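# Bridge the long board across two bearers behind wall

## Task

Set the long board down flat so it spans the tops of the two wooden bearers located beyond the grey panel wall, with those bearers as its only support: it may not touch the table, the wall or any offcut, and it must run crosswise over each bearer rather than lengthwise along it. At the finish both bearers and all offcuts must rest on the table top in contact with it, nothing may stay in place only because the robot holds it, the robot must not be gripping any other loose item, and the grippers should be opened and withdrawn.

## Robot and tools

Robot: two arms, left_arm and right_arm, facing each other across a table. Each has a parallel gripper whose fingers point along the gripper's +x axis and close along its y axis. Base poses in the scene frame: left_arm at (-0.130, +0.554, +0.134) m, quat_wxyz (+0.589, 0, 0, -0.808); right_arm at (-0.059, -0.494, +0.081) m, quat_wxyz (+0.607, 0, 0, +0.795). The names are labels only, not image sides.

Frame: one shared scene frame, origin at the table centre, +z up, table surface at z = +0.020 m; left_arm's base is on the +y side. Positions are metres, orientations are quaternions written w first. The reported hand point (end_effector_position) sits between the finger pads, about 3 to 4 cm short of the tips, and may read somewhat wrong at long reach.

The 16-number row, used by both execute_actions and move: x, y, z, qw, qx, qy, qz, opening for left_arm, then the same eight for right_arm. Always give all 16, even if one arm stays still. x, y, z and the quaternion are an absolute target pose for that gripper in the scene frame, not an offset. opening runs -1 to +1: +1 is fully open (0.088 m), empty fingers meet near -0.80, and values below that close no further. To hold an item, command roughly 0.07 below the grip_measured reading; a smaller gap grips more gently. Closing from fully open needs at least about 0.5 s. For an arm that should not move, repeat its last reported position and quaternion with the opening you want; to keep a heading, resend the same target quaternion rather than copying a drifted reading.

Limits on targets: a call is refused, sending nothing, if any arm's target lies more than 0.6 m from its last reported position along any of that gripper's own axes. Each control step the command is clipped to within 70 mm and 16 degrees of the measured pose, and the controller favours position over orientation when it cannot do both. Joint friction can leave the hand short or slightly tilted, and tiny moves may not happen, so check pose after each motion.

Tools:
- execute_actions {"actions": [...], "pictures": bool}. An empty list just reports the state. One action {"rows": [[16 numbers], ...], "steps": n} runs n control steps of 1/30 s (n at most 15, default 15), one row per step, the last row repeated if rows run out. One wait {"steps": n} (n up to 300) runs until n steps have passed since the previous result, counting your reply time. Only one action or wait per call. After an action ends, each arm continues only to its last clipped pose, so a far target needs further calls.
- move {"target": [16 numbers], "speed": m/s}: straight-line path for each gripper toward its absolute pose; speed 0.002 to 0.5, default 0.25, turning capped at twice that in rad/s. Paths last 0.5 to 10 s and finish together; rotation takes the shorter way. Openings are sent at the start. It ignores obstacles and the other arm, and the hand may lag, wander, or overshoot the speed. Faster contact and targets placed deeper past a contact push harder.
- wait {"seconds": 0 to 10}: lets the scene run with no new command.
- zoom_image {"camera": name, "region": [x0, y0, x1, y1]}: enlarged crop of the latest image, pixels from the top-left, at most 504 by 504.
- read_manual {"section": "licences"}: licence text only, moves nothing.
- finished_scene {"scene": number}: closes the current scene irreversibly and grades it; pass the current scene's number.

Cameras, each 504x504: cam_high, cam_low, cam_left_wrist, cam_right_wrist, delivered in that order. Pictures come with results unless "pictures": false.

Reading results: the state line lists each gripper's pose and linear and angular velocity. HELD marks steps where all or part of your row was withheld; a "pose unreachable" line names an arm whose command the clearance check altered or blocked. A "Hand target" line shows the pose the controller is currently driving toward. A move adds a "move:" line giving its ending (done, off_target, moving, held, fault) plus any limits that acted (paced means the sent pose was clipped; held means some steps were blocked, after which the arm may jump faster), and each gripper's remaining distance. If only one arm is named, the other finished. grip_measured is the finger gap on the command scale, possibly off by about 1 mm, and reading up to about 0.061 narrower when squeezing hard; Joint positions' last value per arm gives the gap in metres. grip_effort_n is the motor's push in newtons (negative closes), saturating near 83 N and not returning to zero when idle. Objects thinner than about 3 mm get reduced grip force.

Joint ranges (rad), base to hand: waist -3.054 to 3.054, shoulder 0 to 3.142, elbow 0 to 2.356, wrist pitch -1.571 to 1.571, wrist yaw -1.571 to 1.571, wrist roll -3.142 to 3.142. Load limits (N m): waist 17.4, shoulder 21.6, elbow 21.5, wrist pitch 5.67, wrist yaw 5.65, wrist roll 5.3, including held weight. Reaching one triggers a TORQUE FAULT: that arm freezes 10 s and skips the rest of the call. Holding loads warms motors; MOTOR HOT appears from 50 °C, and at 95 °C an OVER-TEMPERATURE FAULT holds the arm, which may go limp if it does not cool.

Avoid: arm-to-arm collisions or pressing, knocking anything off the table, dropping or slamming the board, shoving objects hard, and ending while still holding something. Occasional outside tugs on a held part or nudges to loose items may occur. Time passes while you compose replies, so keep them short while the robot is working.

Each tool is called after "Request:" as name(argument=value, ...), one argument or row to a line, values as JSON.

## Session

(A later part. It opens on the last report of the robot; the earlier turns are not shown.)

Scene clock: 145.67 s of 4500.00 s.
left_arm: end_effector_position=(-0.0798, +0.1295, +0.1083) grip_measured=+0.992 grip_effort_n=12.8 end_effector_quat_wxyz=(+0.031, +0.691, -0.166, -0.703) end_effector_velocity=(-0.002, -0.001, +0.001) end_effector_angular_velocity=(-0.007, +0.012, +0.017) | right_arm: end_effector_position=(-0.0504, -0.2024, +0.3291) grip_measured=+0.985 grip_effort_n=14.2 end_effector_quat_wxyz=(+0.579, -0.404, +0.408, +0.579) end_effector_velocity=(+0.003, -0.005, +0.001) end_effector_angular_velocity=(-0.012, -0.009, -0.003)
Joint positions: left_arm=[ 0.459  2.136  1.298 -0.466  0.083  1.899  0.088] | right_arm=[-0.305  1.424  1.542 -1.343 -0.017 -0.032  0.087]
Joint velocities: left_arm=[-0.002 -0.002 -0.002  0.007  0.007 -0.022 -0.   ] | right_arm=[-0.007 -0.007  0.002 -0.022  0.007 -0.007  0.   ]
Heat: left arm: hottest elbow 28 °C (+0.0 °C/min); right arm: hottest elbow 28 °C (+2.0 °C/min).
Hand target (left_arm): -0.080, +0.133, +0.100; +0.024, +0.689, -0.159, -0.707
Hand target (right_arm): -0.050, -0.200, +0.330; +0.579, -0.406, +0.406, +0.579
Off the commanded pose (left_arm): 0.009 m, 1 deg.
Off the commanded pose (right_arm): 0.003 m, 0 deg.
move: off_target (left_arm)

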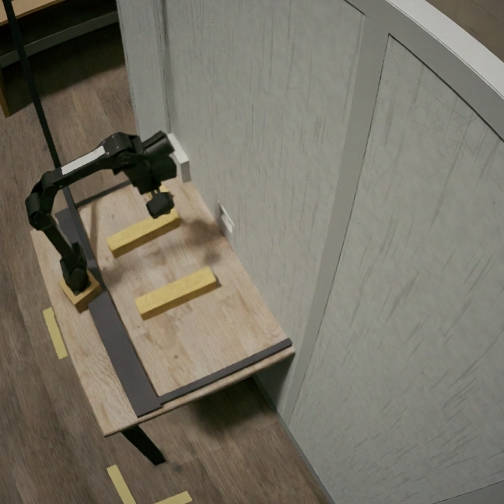

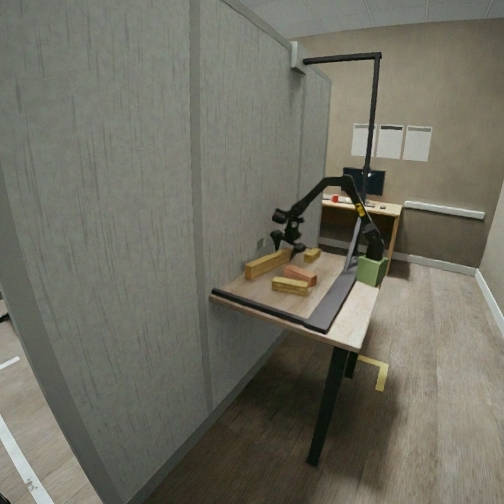

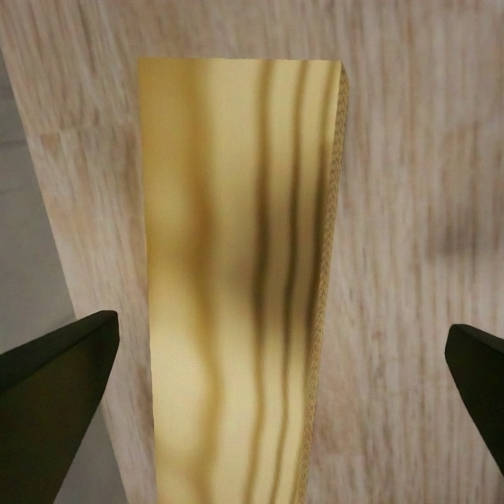

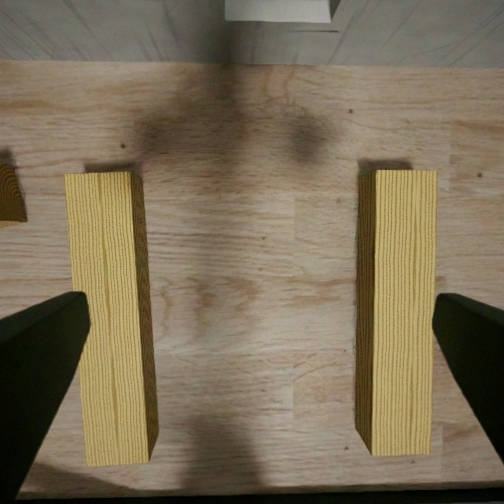

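Request:
move(
  target=[-0.08,0.130,0.086,0.0245,0.689,-0.159,-0.707,1, -0.05,-0.2,0.33,0.579,-0.406,0.406,0.579,1],
  speed=0.05,
)

Request:
move(
  target=[-0.08,0.130,0.090,0.0245,0.689,-0.159,-0.707,-0.15, -0.05,-0.2,0.33,0.579,-0.406,0.406,0.579,1],
  speed=0.05,
)

Request:
zoom_image(
  camera="cam_low",
  region=[235, 190, 335, 290],
)

Scene clock: 151.30 s of 4500.00 s.
left_arm: end_effector_position=(-0.0793, +0.1267, +0.0941) grip_measured=+0.992 grip_effort_n=12.3 end_effector_quat_wxyz=(+0.031, +0.691, -0.165, -0.703) end_effector_velocity=(-0.000, +0.002, -0.000) end_effector_angular_velocity=(+0.009, -0.004, +0.007) | right_arm: end_effector_position=(-0.0504, -0.2024, +0.3291) grip_measured=+0.985 grip_effort_n=14.2 end_effector_quat_wxyz=(+0.579, -0.404, +0.408, +0.579) end_effector_velocity=(-0.002, -0.003, -0.002) end_effector_angular_velocity=(-0.012, +0.010, -0.002)
Joint positions: left_arm=[ 0.459  2.177  1.298 -0.427  0.083  1.899  0.088] | right_arm=[-0.305  1.424  1.542 -1.343 -0.017 -0.032  0.087]
Joint velocities: left_arm=[-0.002 -0.002 -0.002 -0.007 -0.007 -0.007 -0.   ] | right_arm=[ 0.002 -0.002 -0.007 -0.007 -0.007  0.007  0.   ]
Heat: left arm: hottest elbow 28 °C (+0.0 °C/min); right arm: hottest elbow 28 °C (+1.0 °C/min).
Hand target (left_arm): -0.080, +0.130, +0.086; +0.024, +0.689, -0.159, -0.707
Hand target (right_arm): -0.050, -0.200, +0.330; +0.579, -0.406, +0.406, +0.579
Off the commanded pose (left_arm): 0.009 m, 1 deg.
Off the commanded pose (right_arm): 0.003 m, 0 deg.
After step 90, 1.87 s passed at rest.
move: off_target (left_arm)

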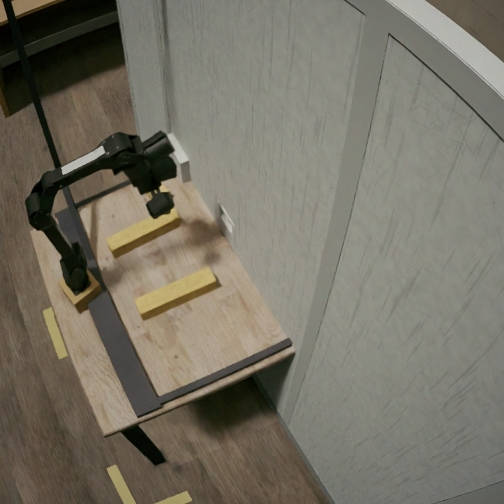

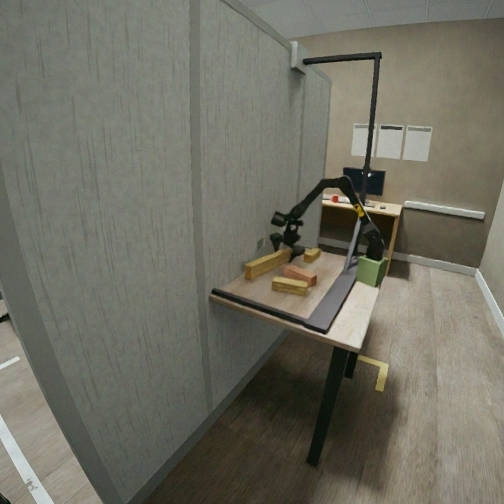

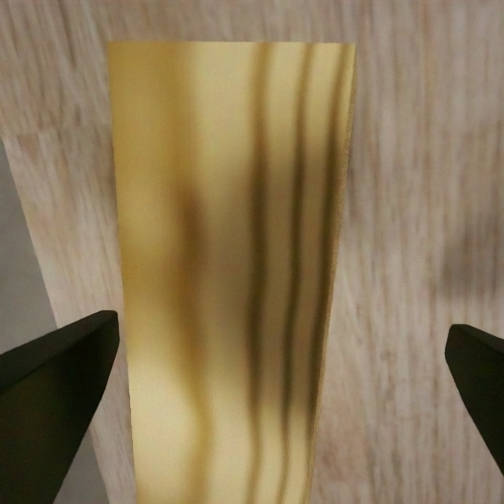

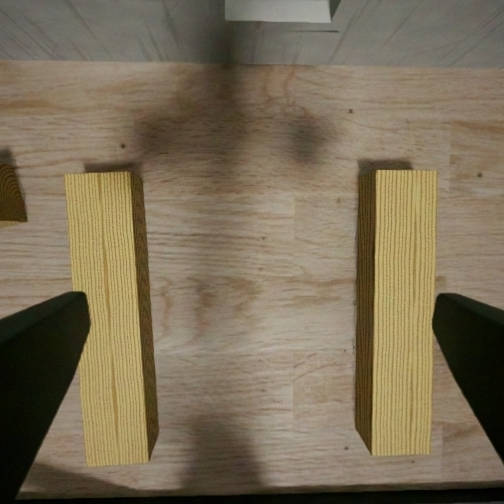

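Scene clock: 152.00 s of 4500.00 s.
left_arm: end_effector_position=(-0.0795, +0.1282, +0.0937) grip_measured=-0.080 grip_effort_n=-83.5 end_effector_quat_wxyz=(+0.028, +0.690, -0.162, -0.704) end_effector_velocity=(-0.002, +0.001, +0.002) end_effector_angular_velocity=(+0.004, -0.005, +0.002) | right_arm: end_effector_position=(-0.0504, -0.2024, +0.3291) grip_measured=+0.985 grip_effort_n=13.7 end_effector_quat_wxyz=(+0.579, -0.404, +0.408, +0.579) end_effector_velocity=(-0.000, +0.000, +0.002) end_effector_angular_velocity=(+0.012, +0.004, +0.007)
Joint positions: left_arm=[ 0.459  2.177  1.299 -0.435  0.083  1.898  0.035] | right_arm=[-0.305  1.424  1.542 -1.343 -0.017 -0.032  0.087]
Joint velocities: left_arm=[-0.007 -0.007 -0.002 -0.007 -0.007 -0.007 -0.   ] | right_arm=[-0.002 -0.007 -0.002  0.007 -0.007 -0.007 -0.   ]
Heat: left arm: hottest shoulder 28 °C (+0.0 °C/min); right arm: hottest elbow 28 °C (+1.0 °C/min).
Hand target (left_arm): -0.080, +0.130, +0.090; +0.025, +0.689, -0.159, -0.707
Hand target (right_arm): -0.050, -0.200, +0.330; +0.579, -0.406, +0.406, +0.579
Off the commanded pose (left_arm): 0.004 m, 1 deg.
Off the commanded pose (right_arm): 0.003 m, 0 deg.
move: done

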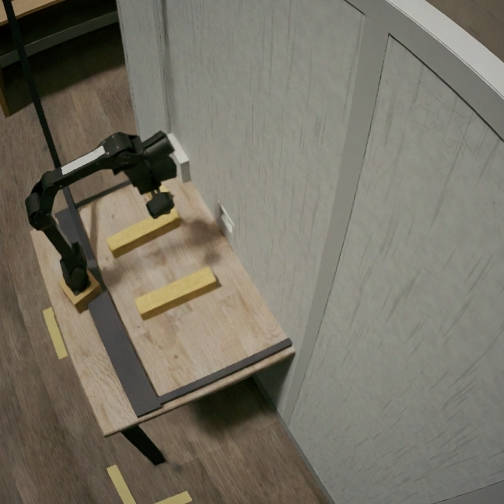

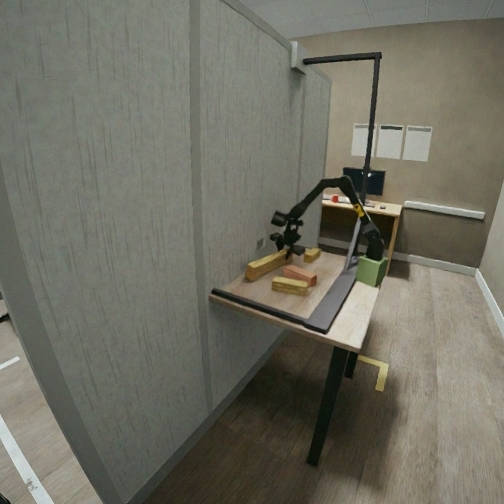

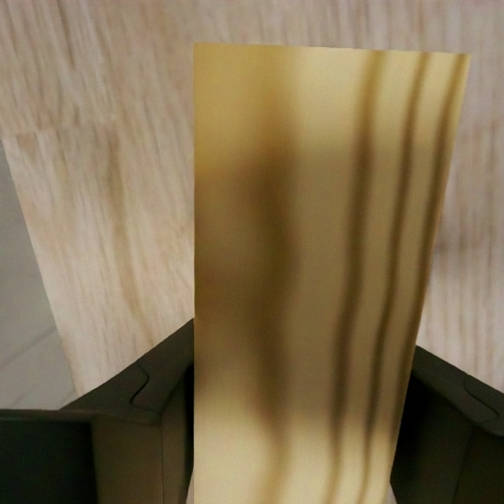

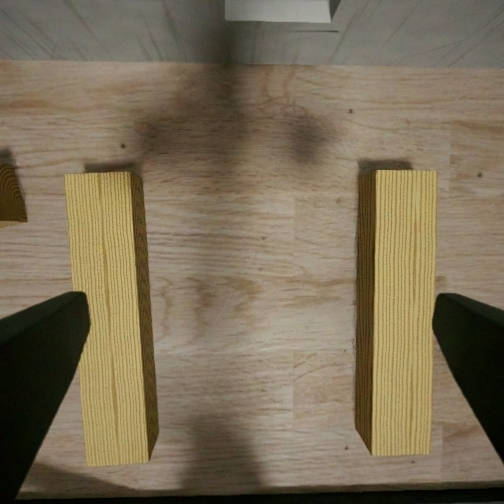

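Region (235, 190, 335, 290) of cam_low's 504x504 image, scaled by 5.040, with more detail than that image has.

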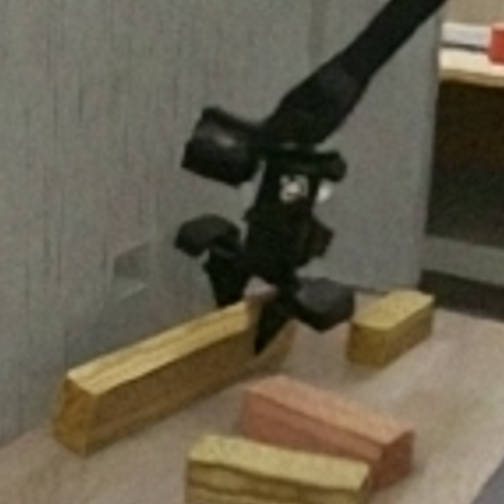

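Request:
move(
  target=[-0.073,0.162,0.088,0.2066,0.6244,-0.3322,-0.6764,-0.15, -0.05,-0.2,0.33,0.579,-0.406,0.406,0.579,1],
  speed=0.12,
)

Request:
zoom_image(
  camera="cam_low",
  region=[235, 190, 335, 290],
)

Scene clock: 160.97 s of 4500.00 s.
left_arm: end_effector_position=(-0.0730, +0.1620, +0.0905) grip_measured=-0.080 grip_effort_n=-83.5 end_effector_quat_wxyz=(+0.205, +0.627, -0.333, -0.674) end_effector_velocity=(+0.003, +0.004, -0.002) end_effector_angular_velocity=(-0.000, -0.001, +0.017) | right_arm: end_effector_position=(-0.0504, -0.2024, +0.3291) grip_measured=+0.985 grip_effort_n=14.2 end_effector_quat_wxyz=(+0.579, -0.404, +0.408, +0.579) end_effector_velocity=(+0.001, -0.005, -0.000) end_effector_angular_velocity=(-0.017, +0.005, +0.002)
Joint positions: left_arm=[0.571 2.039 0.693 0.507 0.308 1.908 0.035] | right_arm=[-0.305  1.424  1.542 -1.343 -0.017 -0.032  0.087]
Joint velocities: left_arm=[ 0.007  0.002 -0.017  0.022 -0.007 -0.007 -0.   ] | right_arm=[-0.007 -0.002  0.002 -0.022 -0.007 -0.007 -0.   ]
Heat: left arm: hottest shoulder 28 °C (+0.0 °C/min); right arm: hottest elbow 28 °C (+1.0 °C/min).
Hand target (left_arm): -0.073, +0.163, +0.088; +0.206, +0.625, -0.333, -0.676
Hand target (right_arm): -0.050, -0.200, +0.330; +0.579, -0.406, +0.406, +0.579
Off the commanded pose (left_arm): 0.002 m, 0 deg.
Off the commanded pose (right_arm): 0.003 m, 0 deg.
After step 90, 3.50 s passed at rest.
move: done

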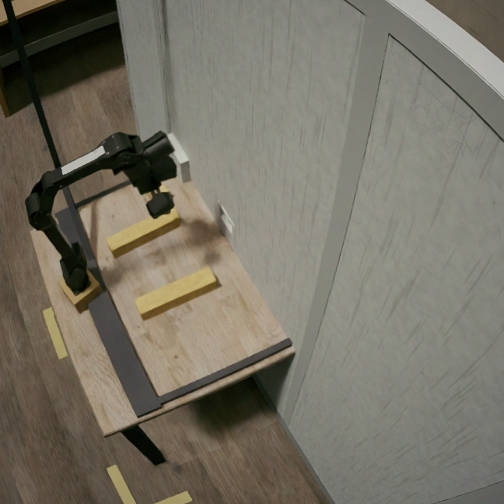

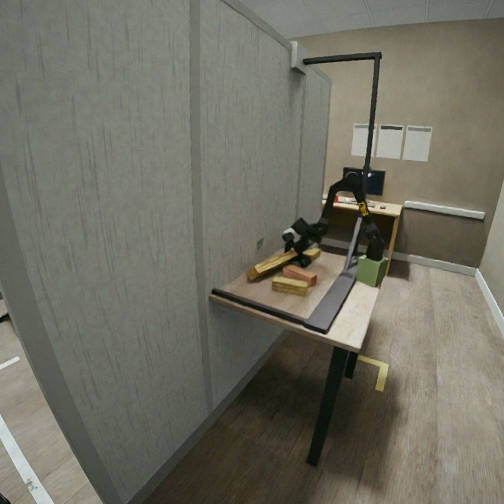

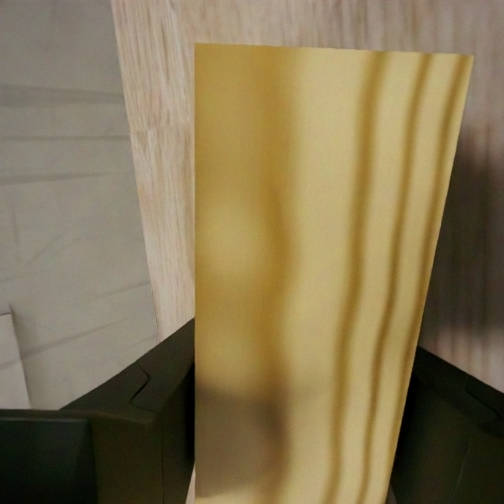

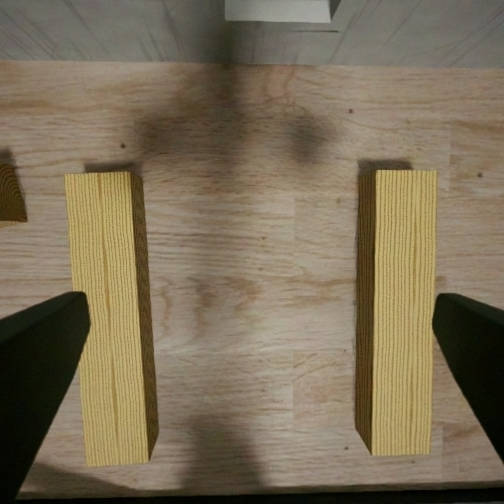

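Region (235, 190, 335, 290) of cam_low's 504x504 image, scaled by 5.040, with more detail than that image has.

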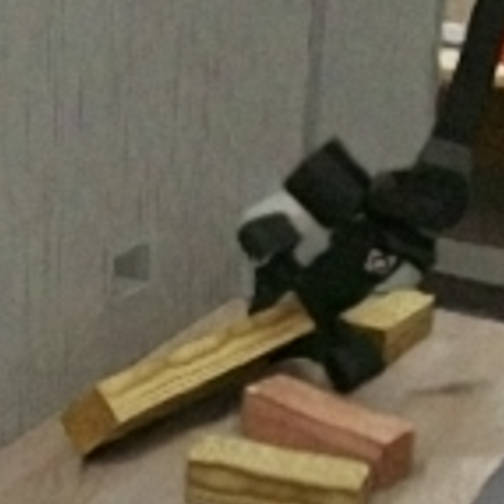

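Request:
execute_actions(
  actions=[
    {"rows":[[-0.073,0.162,0.086,0.2066,0.6244,-0.3322,-0.6764,-0.1,-0.05,-0.2,0.33,0.579,-0.406,0.406,0.579,1],[-0.073,0.162,0.085,0.2066,0.6244,-0.3322,-0.6764,-0.08,-0.05,-0.2,0.33,0.579,-0.406,0.406,0.579,1],[-0.073,0.162,0.085,0.2066,0.6244,-0.3322,-0.6764,-0.06,-0.05,-0.2,0.33,0.579,-0.406,0.406,0.579,1],[-0.073,0.162,0.085,0.2066,0.6244,-0.3322,-0.6764,-0.04,-0.05,-0.2,0.33,0.579,-0.406,0.406,0.579,1],[-0.073,0.162,0.085,0.2066,0.6244,-0.3322,-0.6764,-0.02,-0.05,-0.2,0.33,0.579,-0.406,0.406,0.579,1],[-0.073,0.162,0.085,0.2066,0.6244,-0.3322,-0.6764,0.02,-0.05,-0.2,0.33,0.579,-0.406,0.406,0.579,1],[-0.073,0.162,0.085,0.2066,0.6244,-0.3322,-0.6764,0.07,-0.05,-0.2,0.33,0.579,-0.406,0.406,0.579,1],[-0.073,0.162,0.085,0.2066,0.6244,-0.3322,-0.6764,0.13,-0.05,-0.2,0.33,0.579,-0.406,0.406,0.579,1],[-0.073,0.162,0.085,0.2066,0.6244,-0.3322,-0.6764,0.2,-0.05,-0.2,0.33,0.579,-0.406,0.406,0.579,1],[-0.073,0.162,0.085,0.2066,0.6244,-0.3322,-0.6764,0.27,-0.05,-0.2,0.33,0.579,-0.406,0.406,0.579,1],[-0.073,0.162,0.085,0.2066,0.6244,-0.3322,-0.6764,0.34,-0.05,-0.2,0.33,0.579,-0.406,0.406,0.579,1],[-0.073,0.162,0.085,0.2066,0.6244,-0.3322,-0.6764,0.41,-0.05,-0.2,0.33,0.579,-0.406,0.406,0.579,1],[-0.073,0.162,0.085,0.2066,0.6244,-0.3322,-0.6764,0.48,-0.05,-0.2,0.33,0.579,-0.406,0.406,0.579,1],[-0.073,0.162,0.085,0.2066,0.6244,-0.3322,-0.6764,0.55,-0.05,-0.2,0.33,0.579,-0.406,0.406,0.579,1],[-0.073,0.162,0.085,0.2066,0.6244,-0.3322,-0.6764,0.62,-0.05,-0.2,0.33,0.579,-0.406,0.406,0.579,1]]},
  ],
  pictures=false,
)

Request:
move(
  target=[-0.069,0.182,0.087,0.2066,0.6244,-0.3322,-0.6764,0.75, -0.05,-0.2,0.33,0.579,-0.406,0.406,0.579,1],
  speed=0.03,
)

Request:
zoom_image(
  camera="cam_low",
  region=[235, 190, 335, 290],
)

Scene clock: 196.53 s of 4500.00 s.
left_arm: end_effector_position=(-0.0732, +0.1610, +0.0886) grip_measured=+0.450 grip_effort_n=16.5 end_effector_quat_wxyz=(+0.207, +0.625, -0.336, -0.674) end_effector_velocity=(-0.002, -0.001, +0.002) end_effector_angular_velocity=(-0.006, +0.019, +0.008) | right_arm: end_effector_position=(-0.0504, -0.2024, +0.3291) grip_measured=+0.985 grip_effort_n=13.7 end_effector_quat_wxyz=(+0.579, -0.404, +0.408, +0.579) end_effector_velocity=(-0.002, -0.002, -0.001) end_effector_angular_velocity=(-0.007, -0.000, +0.026)
Joint positions: left_arm=[0.572 2.052 0.693 0.528 0.312 1.906 0.061] | right_arm=[-0.305  1.424  1.542 -1.343 -0.017 -0.032  0.087]
Joint velocities: left_arm=[-0.002 -0.002 -0.002  0.007  0.007 -0.022  0.098] | right_arm=[ 0.002 -0.002 -0.002 -0.007 -0.007 -0.022 -0.   ]
Heat: left arm: hottest shoulder 28 °C (-1.0 °C/min); right arm: hottest elbow 29 °C (+1.0 °C/min).
Hand target (left_arm): -0.073, +0.162, +0.085; +0.207, +0.624, -0.332, -0.676
Hand target (right_arm): -0.050, -0.200, +0.330; +0.579, -0.406, +0.406, +0.579
Off the commanded pose (left_arm): 0.004 m, 1 deg.
Off the commanded pose (right_arm): 0.003 m, 0 deg.
Steps of this call (steps 1 to 90: nothing new was sent; then 32.07 s passed at rest; steps 91 to 105: all 15 steps of this action). Readings (end_effector_position):
91: left_arm (-0.0731, +0.1618, +0.0902) | right_arm (-0.0504, -0.2024, +0.3291)
92: left_arm (-0.0732, +0.1616, +0.0897) | right_arm (-0.0504, -0.2024, +0.3291)
94: left_arm (-0.0732, +0.1616, +0.0886) | right_arm (-0.0504, -0.2024, +0.3291)
98: left_arm (-0.0732, +0.1611, +0.0885) | right_arm (-0.0504, -0.2024, +0.3291)
105: the state above

Scene clock: 197.97 s of 4500.00 s.
left_arm: end_effector_position=(-0.0699, +0.1824, +0.0821) grip_measured=+0.747 grip_effort_n=17.4 end_effector_quat_wxyz=(+0.204, +0.625, -0.327, -0.679) end_effector_velocity=(-0.000, +0.002, +0.001) end_effector_angular_velocity=(+0.003, -0.010, -0.003) | right_arm: end_effector_position=(-0.0504, -0.2024, +0.3291) grip_measured=+0.985 grip_effort_n=14.2 end_effector_quat_wxyz=(+0.579, -0.404, +0.408, +0.579) end_effector_velocity=(-0.001, -0.005, -0.002) end_effector_angular_velocity=(-0.022, +0.005, +0.007)
Joint positions: left_arm=[0.603 2.034 0.623 0.552 0.333 1.925 0.076] | right_arm=[-0.305  1.424  1.542 -1.343 -0.017 -0.032  0.087]
Joint velocities: left_arm=[-0.002 -0.012 -0.007 -0.007 -0.007  0.007  0.   ] | right_arm=[-0.002 -0.002 -0.002 -0.022 -0.007 -0.007  0.   ]
Heat: left arm: hottest shoulder 28 °C (-1.0 °C/min); right arm: hottest elbow 29 °C (+1.0 °C/min).
Hand target (left_arm): -0.069, +0.182, +0.087; +0.207, +0.624, -0.332, -0.676
Hand target (right_arm): -0.050, -0.200, +0.330; +0.579, -0.406, +0.406, +0.579
Off the commanded pose (left_arm): 0.005 m, 1 deg.
Off the commanded pose (right_arm): 0.003 m, 0 deg.
move: done

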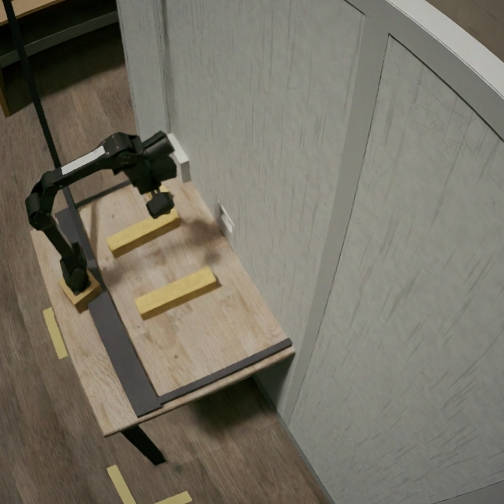

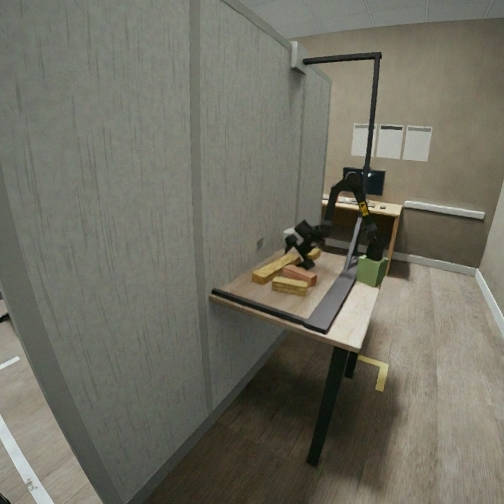

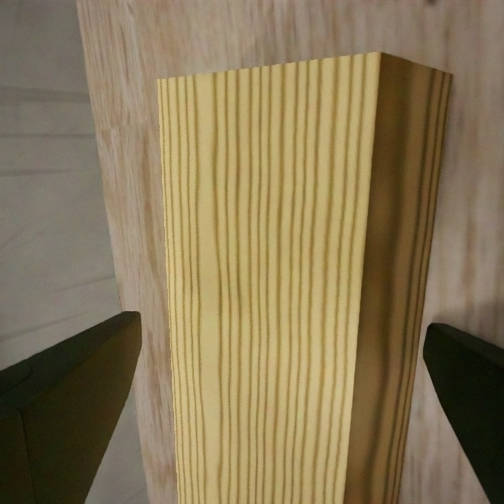

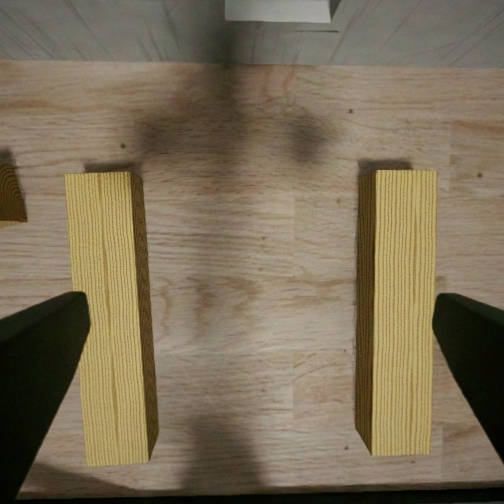

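Region (235, 190, 335, 290) of cam_low's 504x504 image, scaled by 5.040, with more detail than that image has.

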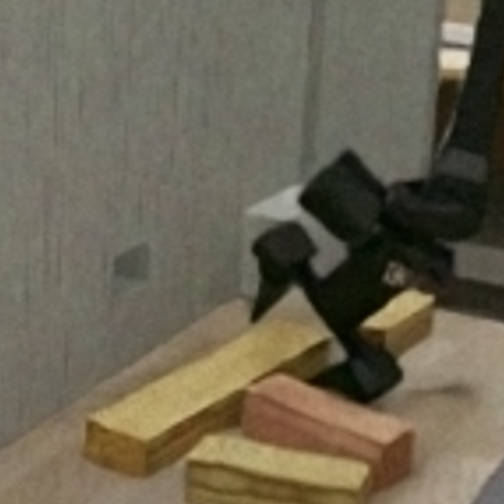

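Request:
move(
  target=[-0.065,0.205,0.13,0.2066,0.6244,-0.3322,-0.6764,1, -0.05,-0.2,0.33,0.579,-0.406,0.406,0.579,1],
  speed=0.1,
)

Request:
move(
  target=[-0.065,0.19,0.16,0.455,0.542,0.455,-0.542,1, -0.05,-0.2,0.33,0.579,-0.406,0.406,0.579,1],
  speed=0.45,
)

Request:
move(
  target=[-0.075,0.155,0.115,0.8395,0.0515,0.5348,-0.0808,1, -0.05,-0.2,0.33,0.579,-0.406,0.406,0.579,1],
  speed=0.45,
)

Scene clock: 212.50 s of 4500.00 s.
left_arm: end_effector_position=(-0.0654, +0.2042, +0.1263) grip_measured=+0.991 grip_effort_n=17.0 end_effector_quat_wxyz=(+0.205, +0.625, -0.329, -0.678) end_effector_velocity=(+0.002, +0.001, +0.000) end_effector_angular_velocity=(+0.005, +0.001, +0.012) | right_arm: end_effector_position=(-0.0504, -0.2024, +0.3291) grip_measured=+0.985 grip_effort_n=14.2 end_effector_quat_wxyz=(+0.579, -0.404, +0.408, +0.579) end_effector_velocity=(-0.003, +0.001, +0.001) end_effector_angular_velocity=(+0.008, +0.013, +0.026)
Joint positions: left_arm=[0.643 1.787 0.564 0.358 0.36  1.958 0.088] | right_arm=[-0.305  1.424  1.542 -1.343 -0.017 -0.032  0.087]
Joint velocities: left_arm=[ 0.002 -0.007 -0.002 -0.007 -0.007 -0.007  0.   ] | right_arm=[-0.002 -0.002 -0.002  0.007 -0.022 -0.022 -0.   ]
Heat: left arm: hottest shoulder 29 °C (+1.0 °C/min); right arm: hottest elbow 29 °C (+1.0 °C/min).
Hand target (left_arm): -0.065, +0.205, +0.130; +0.206, +0.624, -0.332, -0.676
Hand target (right_arm): -0.050, -0.200, +0.330; +0.579, -0.406, +0.406, +0.579
Off the commanded pose (left_arm): 0.004 m, 0 deg.
Off the commanded pose (right_arm): 0.003 m, 0 deg.
After step 90, 10.53 s passed at rest.
move: done

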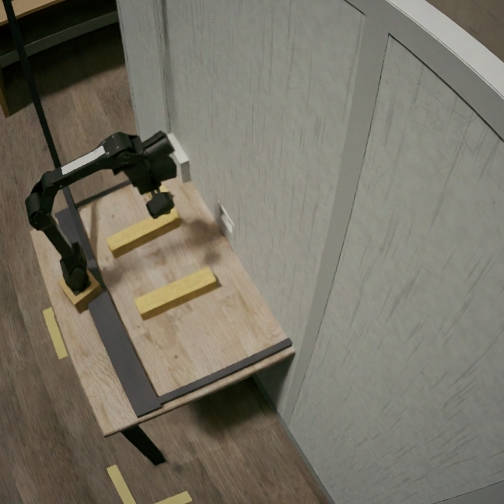

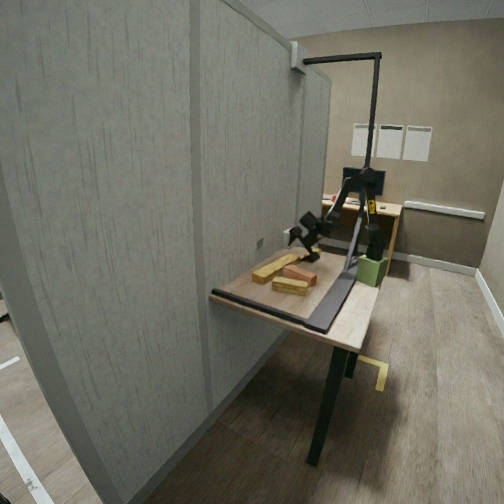

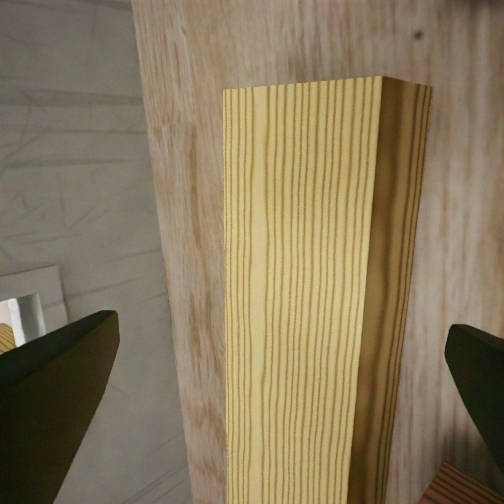

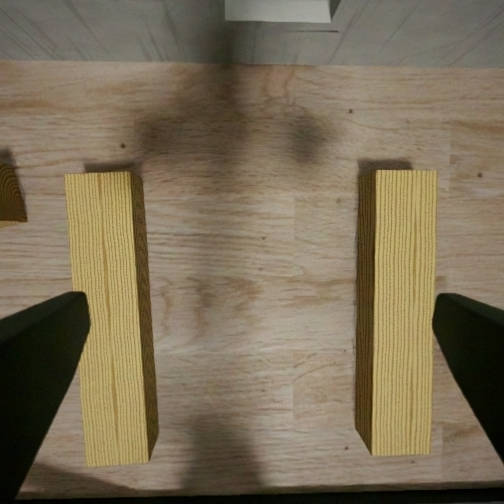

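Scene clock: 214.97 s of 4500.00 s.
left_arm: end_effector_position=(-0.0659, +0.1903, +0.1628) grip_measured=+0.991 grip_effort_n=16.5 end_effector_quat_wxyz=(+0.456, +0.541, +0.450, -0.545) end_effector_velocity=(-0.000, +0.003, +0.001) end_effector_angular_velocity=(+0.018, -0.004, +0.020) | right_arm: end_effector_position=(-0.0504, -0.2024, +0.3291) grip_measured=+0.985 grip_effort_n=14.2 end_effector_quat_wxyz=(+0.579, -0.404, +0.408, +0.579) end_effector_velocity=(-0.001, -0.005, -0.000) end_effector_angular_velocity=(-0.017, +0.000, +0.021)
Joint positions: left_arm=[ 0.486  2.014  1.389 -0.935 -0.     0.354  0.088] | right_arm=[-0.305  1.424  1.542 -1.343 -0.017 -0.032  0.087]
Joint velocities: left_arm=[-0.002  0.002  0.007 -0.022 -0.007 -0.022 -0.   ] | right_arm=[-0.002 -0.002  0.002 -0.022 -0.007 -0.022 -0.   ]
Heat: left arm: hottest shoulder 29 °C (+1.0 °C/min); right arm: hottest elbow 29 °C (+1.0 °C/min).
Hand target (left_arm): -0.065, +0.189, +0.159; +0.454, +0.540, +0.456, -0.542
Hand target (right_arm): -0.050, -0.200, +0.330; +0.579, -0.406, +0.406, +0.579
Off the commanded pose (left_arm): 0.003 m, 1 deg.
Off the commanded pose (right_arm): 0.003 m, 0 deg.
move: done

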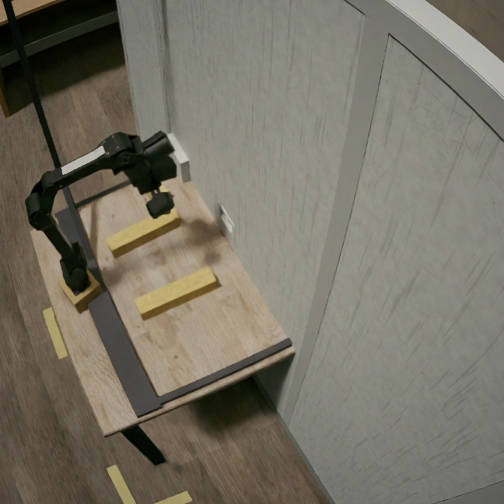

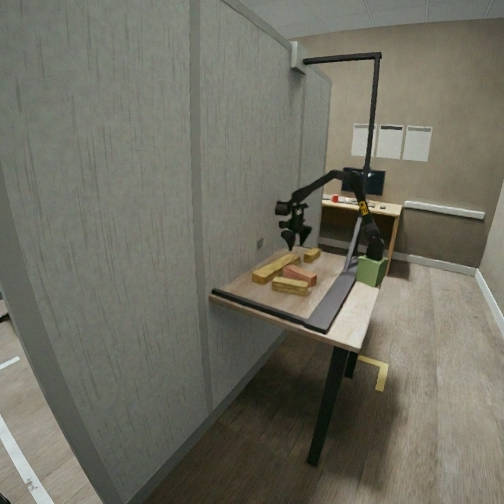

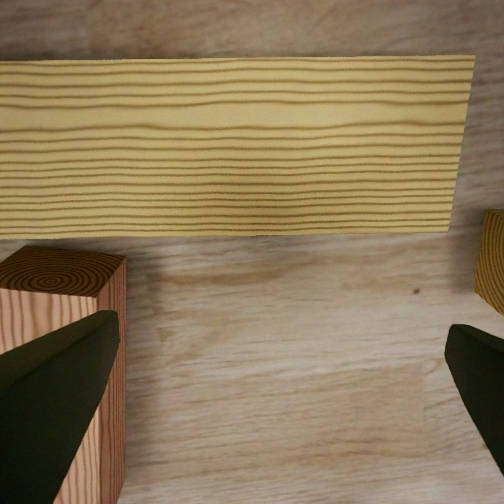

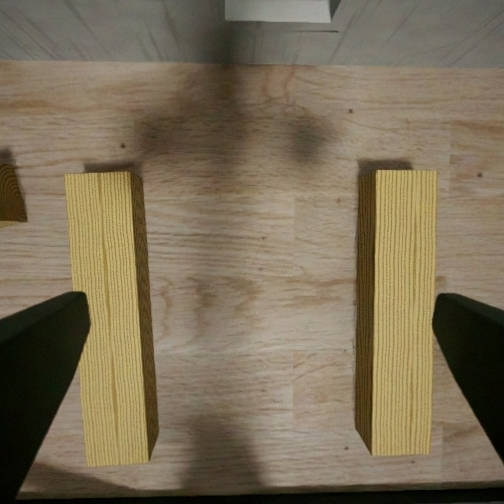

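Scene clock: 217.30 s of 4500.00 s.
left_arm: end_effector_position=(-0.0743, +0.1554, +0.1200) grip_measured=+0.991 grip_effort_n=15.1 end_effector_quat_wxyz=(+0.838, +0.048, +0.536, -0.084) end_effector_velocity=(+0.002, +0.004, -0.000) end_effector_angular_velocity=(+0.013, -0.006, +0.023) | right_arm: end_effector_position=(-0.0504, -0.2024, +0.3291) grip_measured=+0.985 grip_effort_n=14.2 end_effector_quat_wxyz=(+0.579, -0.404, +0.408, +0.579) end_effector_velocity=(-0.003, -0.002, -0.001) end_effector_angular_velocity=(-0.007, +0.023, -0.002)
Joint positions: left_arm=[ 0.296  2.154  1.354 -0.681 -0.425 -1.377  0.088] | right_arm=[-0.305  1.424  1.542 -1.343 -0.017 -0.032  0.087]
Joint velocities: left_arm=[ 0.002  0.002  0.002 -0.022 -0.007 -0.022 -0.   ] | right_arm=[-0.002 -0.002 -0.002 -0.007 -0.022  0.007  0.   ]
Heat: left arm: hottest shoulder 29 °C (+1.0 °C/min); right arm: hottest elbow 29 °C (+1.0 °C/min).
Hand target (left_arm): -0.075, +0.155, +0.115; +0.839, +0.052, +0.536, -0.080
Hand target (right_arm): -0.050, -0.200, +0.330; +0.579, -0.406, +0.406, +0.579
Off the commanded pose (left_arm): 0.005 m, 1 deg.
Off the commanded pose (right_arm): 0.003 m, 0 deg.
move: done

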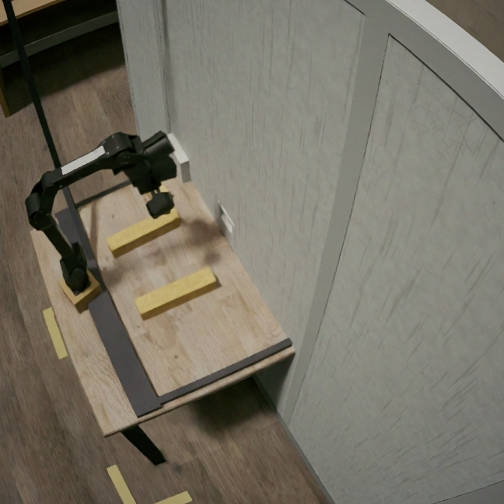

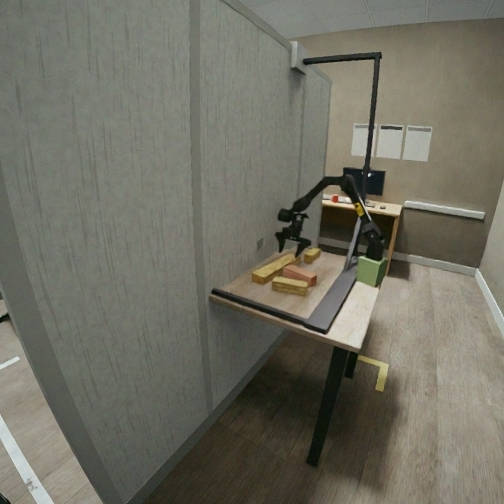

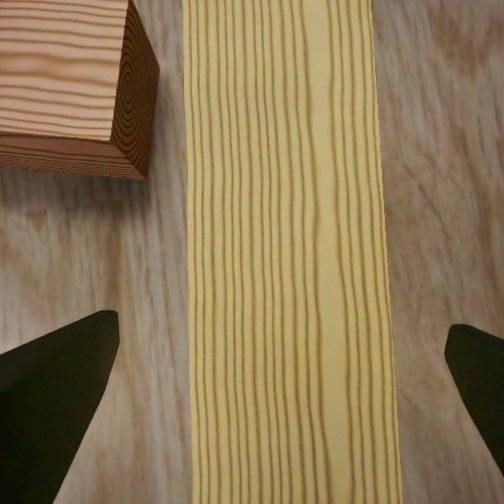

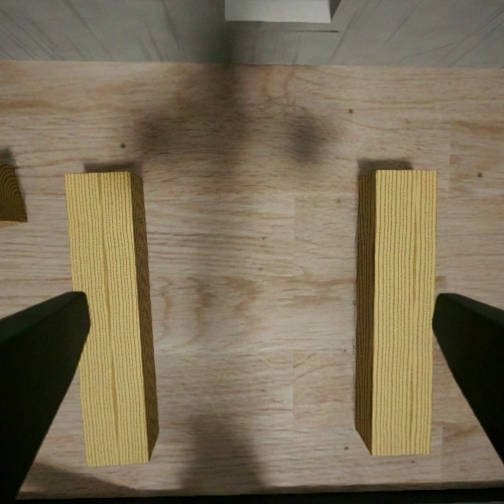

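Request:
move(
  target=[-0.056,0.148,0.066,0.8422,0.0281,0.5366,-0.0441,1, -0.05,-0.2,0.33,0.579,-0.406,0.406,0.579,1],
  speed=0.08,
)

Request:
zoom_image(
  camera="cam_low",
  region=[235, 190, 335, 290],
)

Scene clock: 225.37 s of 4500.00 s.
left_arm: end_effector_position=(-0.0576, +0.1475, +0.0714) grip_measured=+0.991 grip_effort_n=15.1 end_effector_quat_wxyz=(+0.842, +0.026, +0.537, -0.049) end_effector_velocity=(-0.000, +0.001, +0.003) end_effector_angular_velocity=(-0.007, -0.006, +0.018) | right_arm: end_effector_position=(-0.0504, -0.2024, +0.3291) grip_measured=+0.985 grip_effort_n=14.2 end_effector_quat_wxyz=(+0.579, -0.404, +0.408, +0.579) end_effector_velocity=(-0.000, -0.002, -0.001) end_effector_angular_velocity=(-0.007, +0.010, -0.007)
Joint positions: left_arm=[ 0.335  2.305  1.39  -0.585 -0.43  -1.424  0.088] | right_arm=[-0.305  1.424  1.542 -1.343 -0.017 -0.032  0.087]
Joint velocities: left_arm=[-0.002 -0.007 -0.002 -0.007 -0.007 -0.022 -0.   ] | right_arm=[-0.002 -0.002 -0.002 -0.007 -0.007  0.007 -0.   ]
Heat: left arm: hottest shoulder 29 °C (+1.0 °C/min); right arm: hottest elbow 29 °C (+1.0 °C/min).
Hand target (left_arm): -0.056, +0.148, +0.066; +0.842, +0.028, +0.536, -0.044
Hand target (right_arm): -0.050, -0.200, +0.330; +0.579, -0.406, +0.406, +0.579
Off the commanded pose (left_arm): 0.006 m, 1 deg.
Off the commanded pose (right_arm): 0.003 m, 0 deg.
After step 90, 3.87 s passed at rest.
move: done

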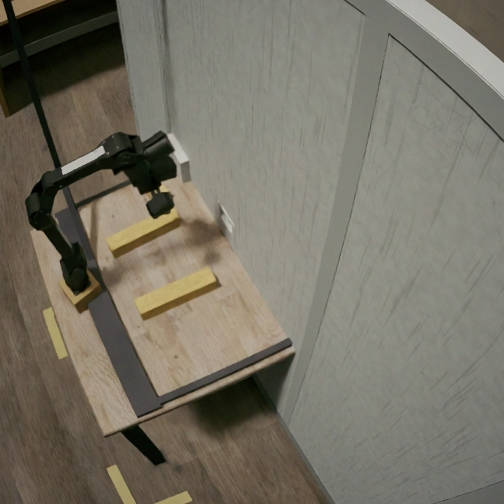

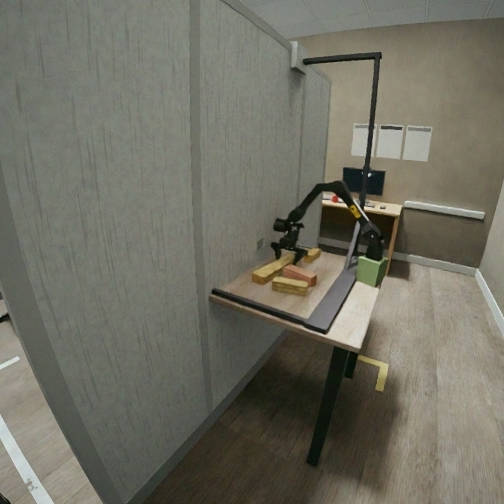

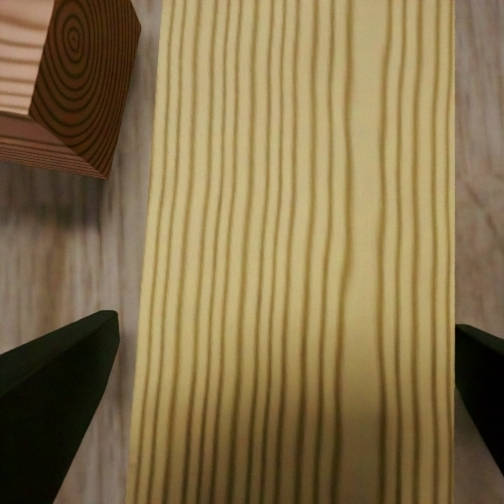

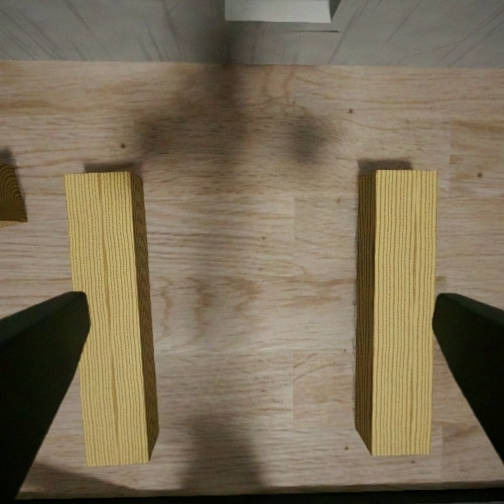

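Region (235, 190, 335, 290) of cam_low's 504x504 image, scaled by 5.040, with more detail than that image has.

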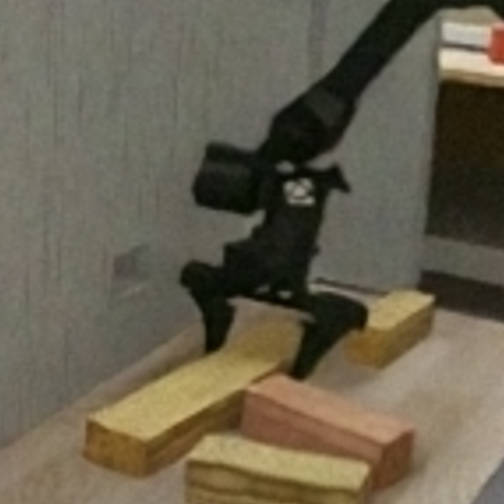

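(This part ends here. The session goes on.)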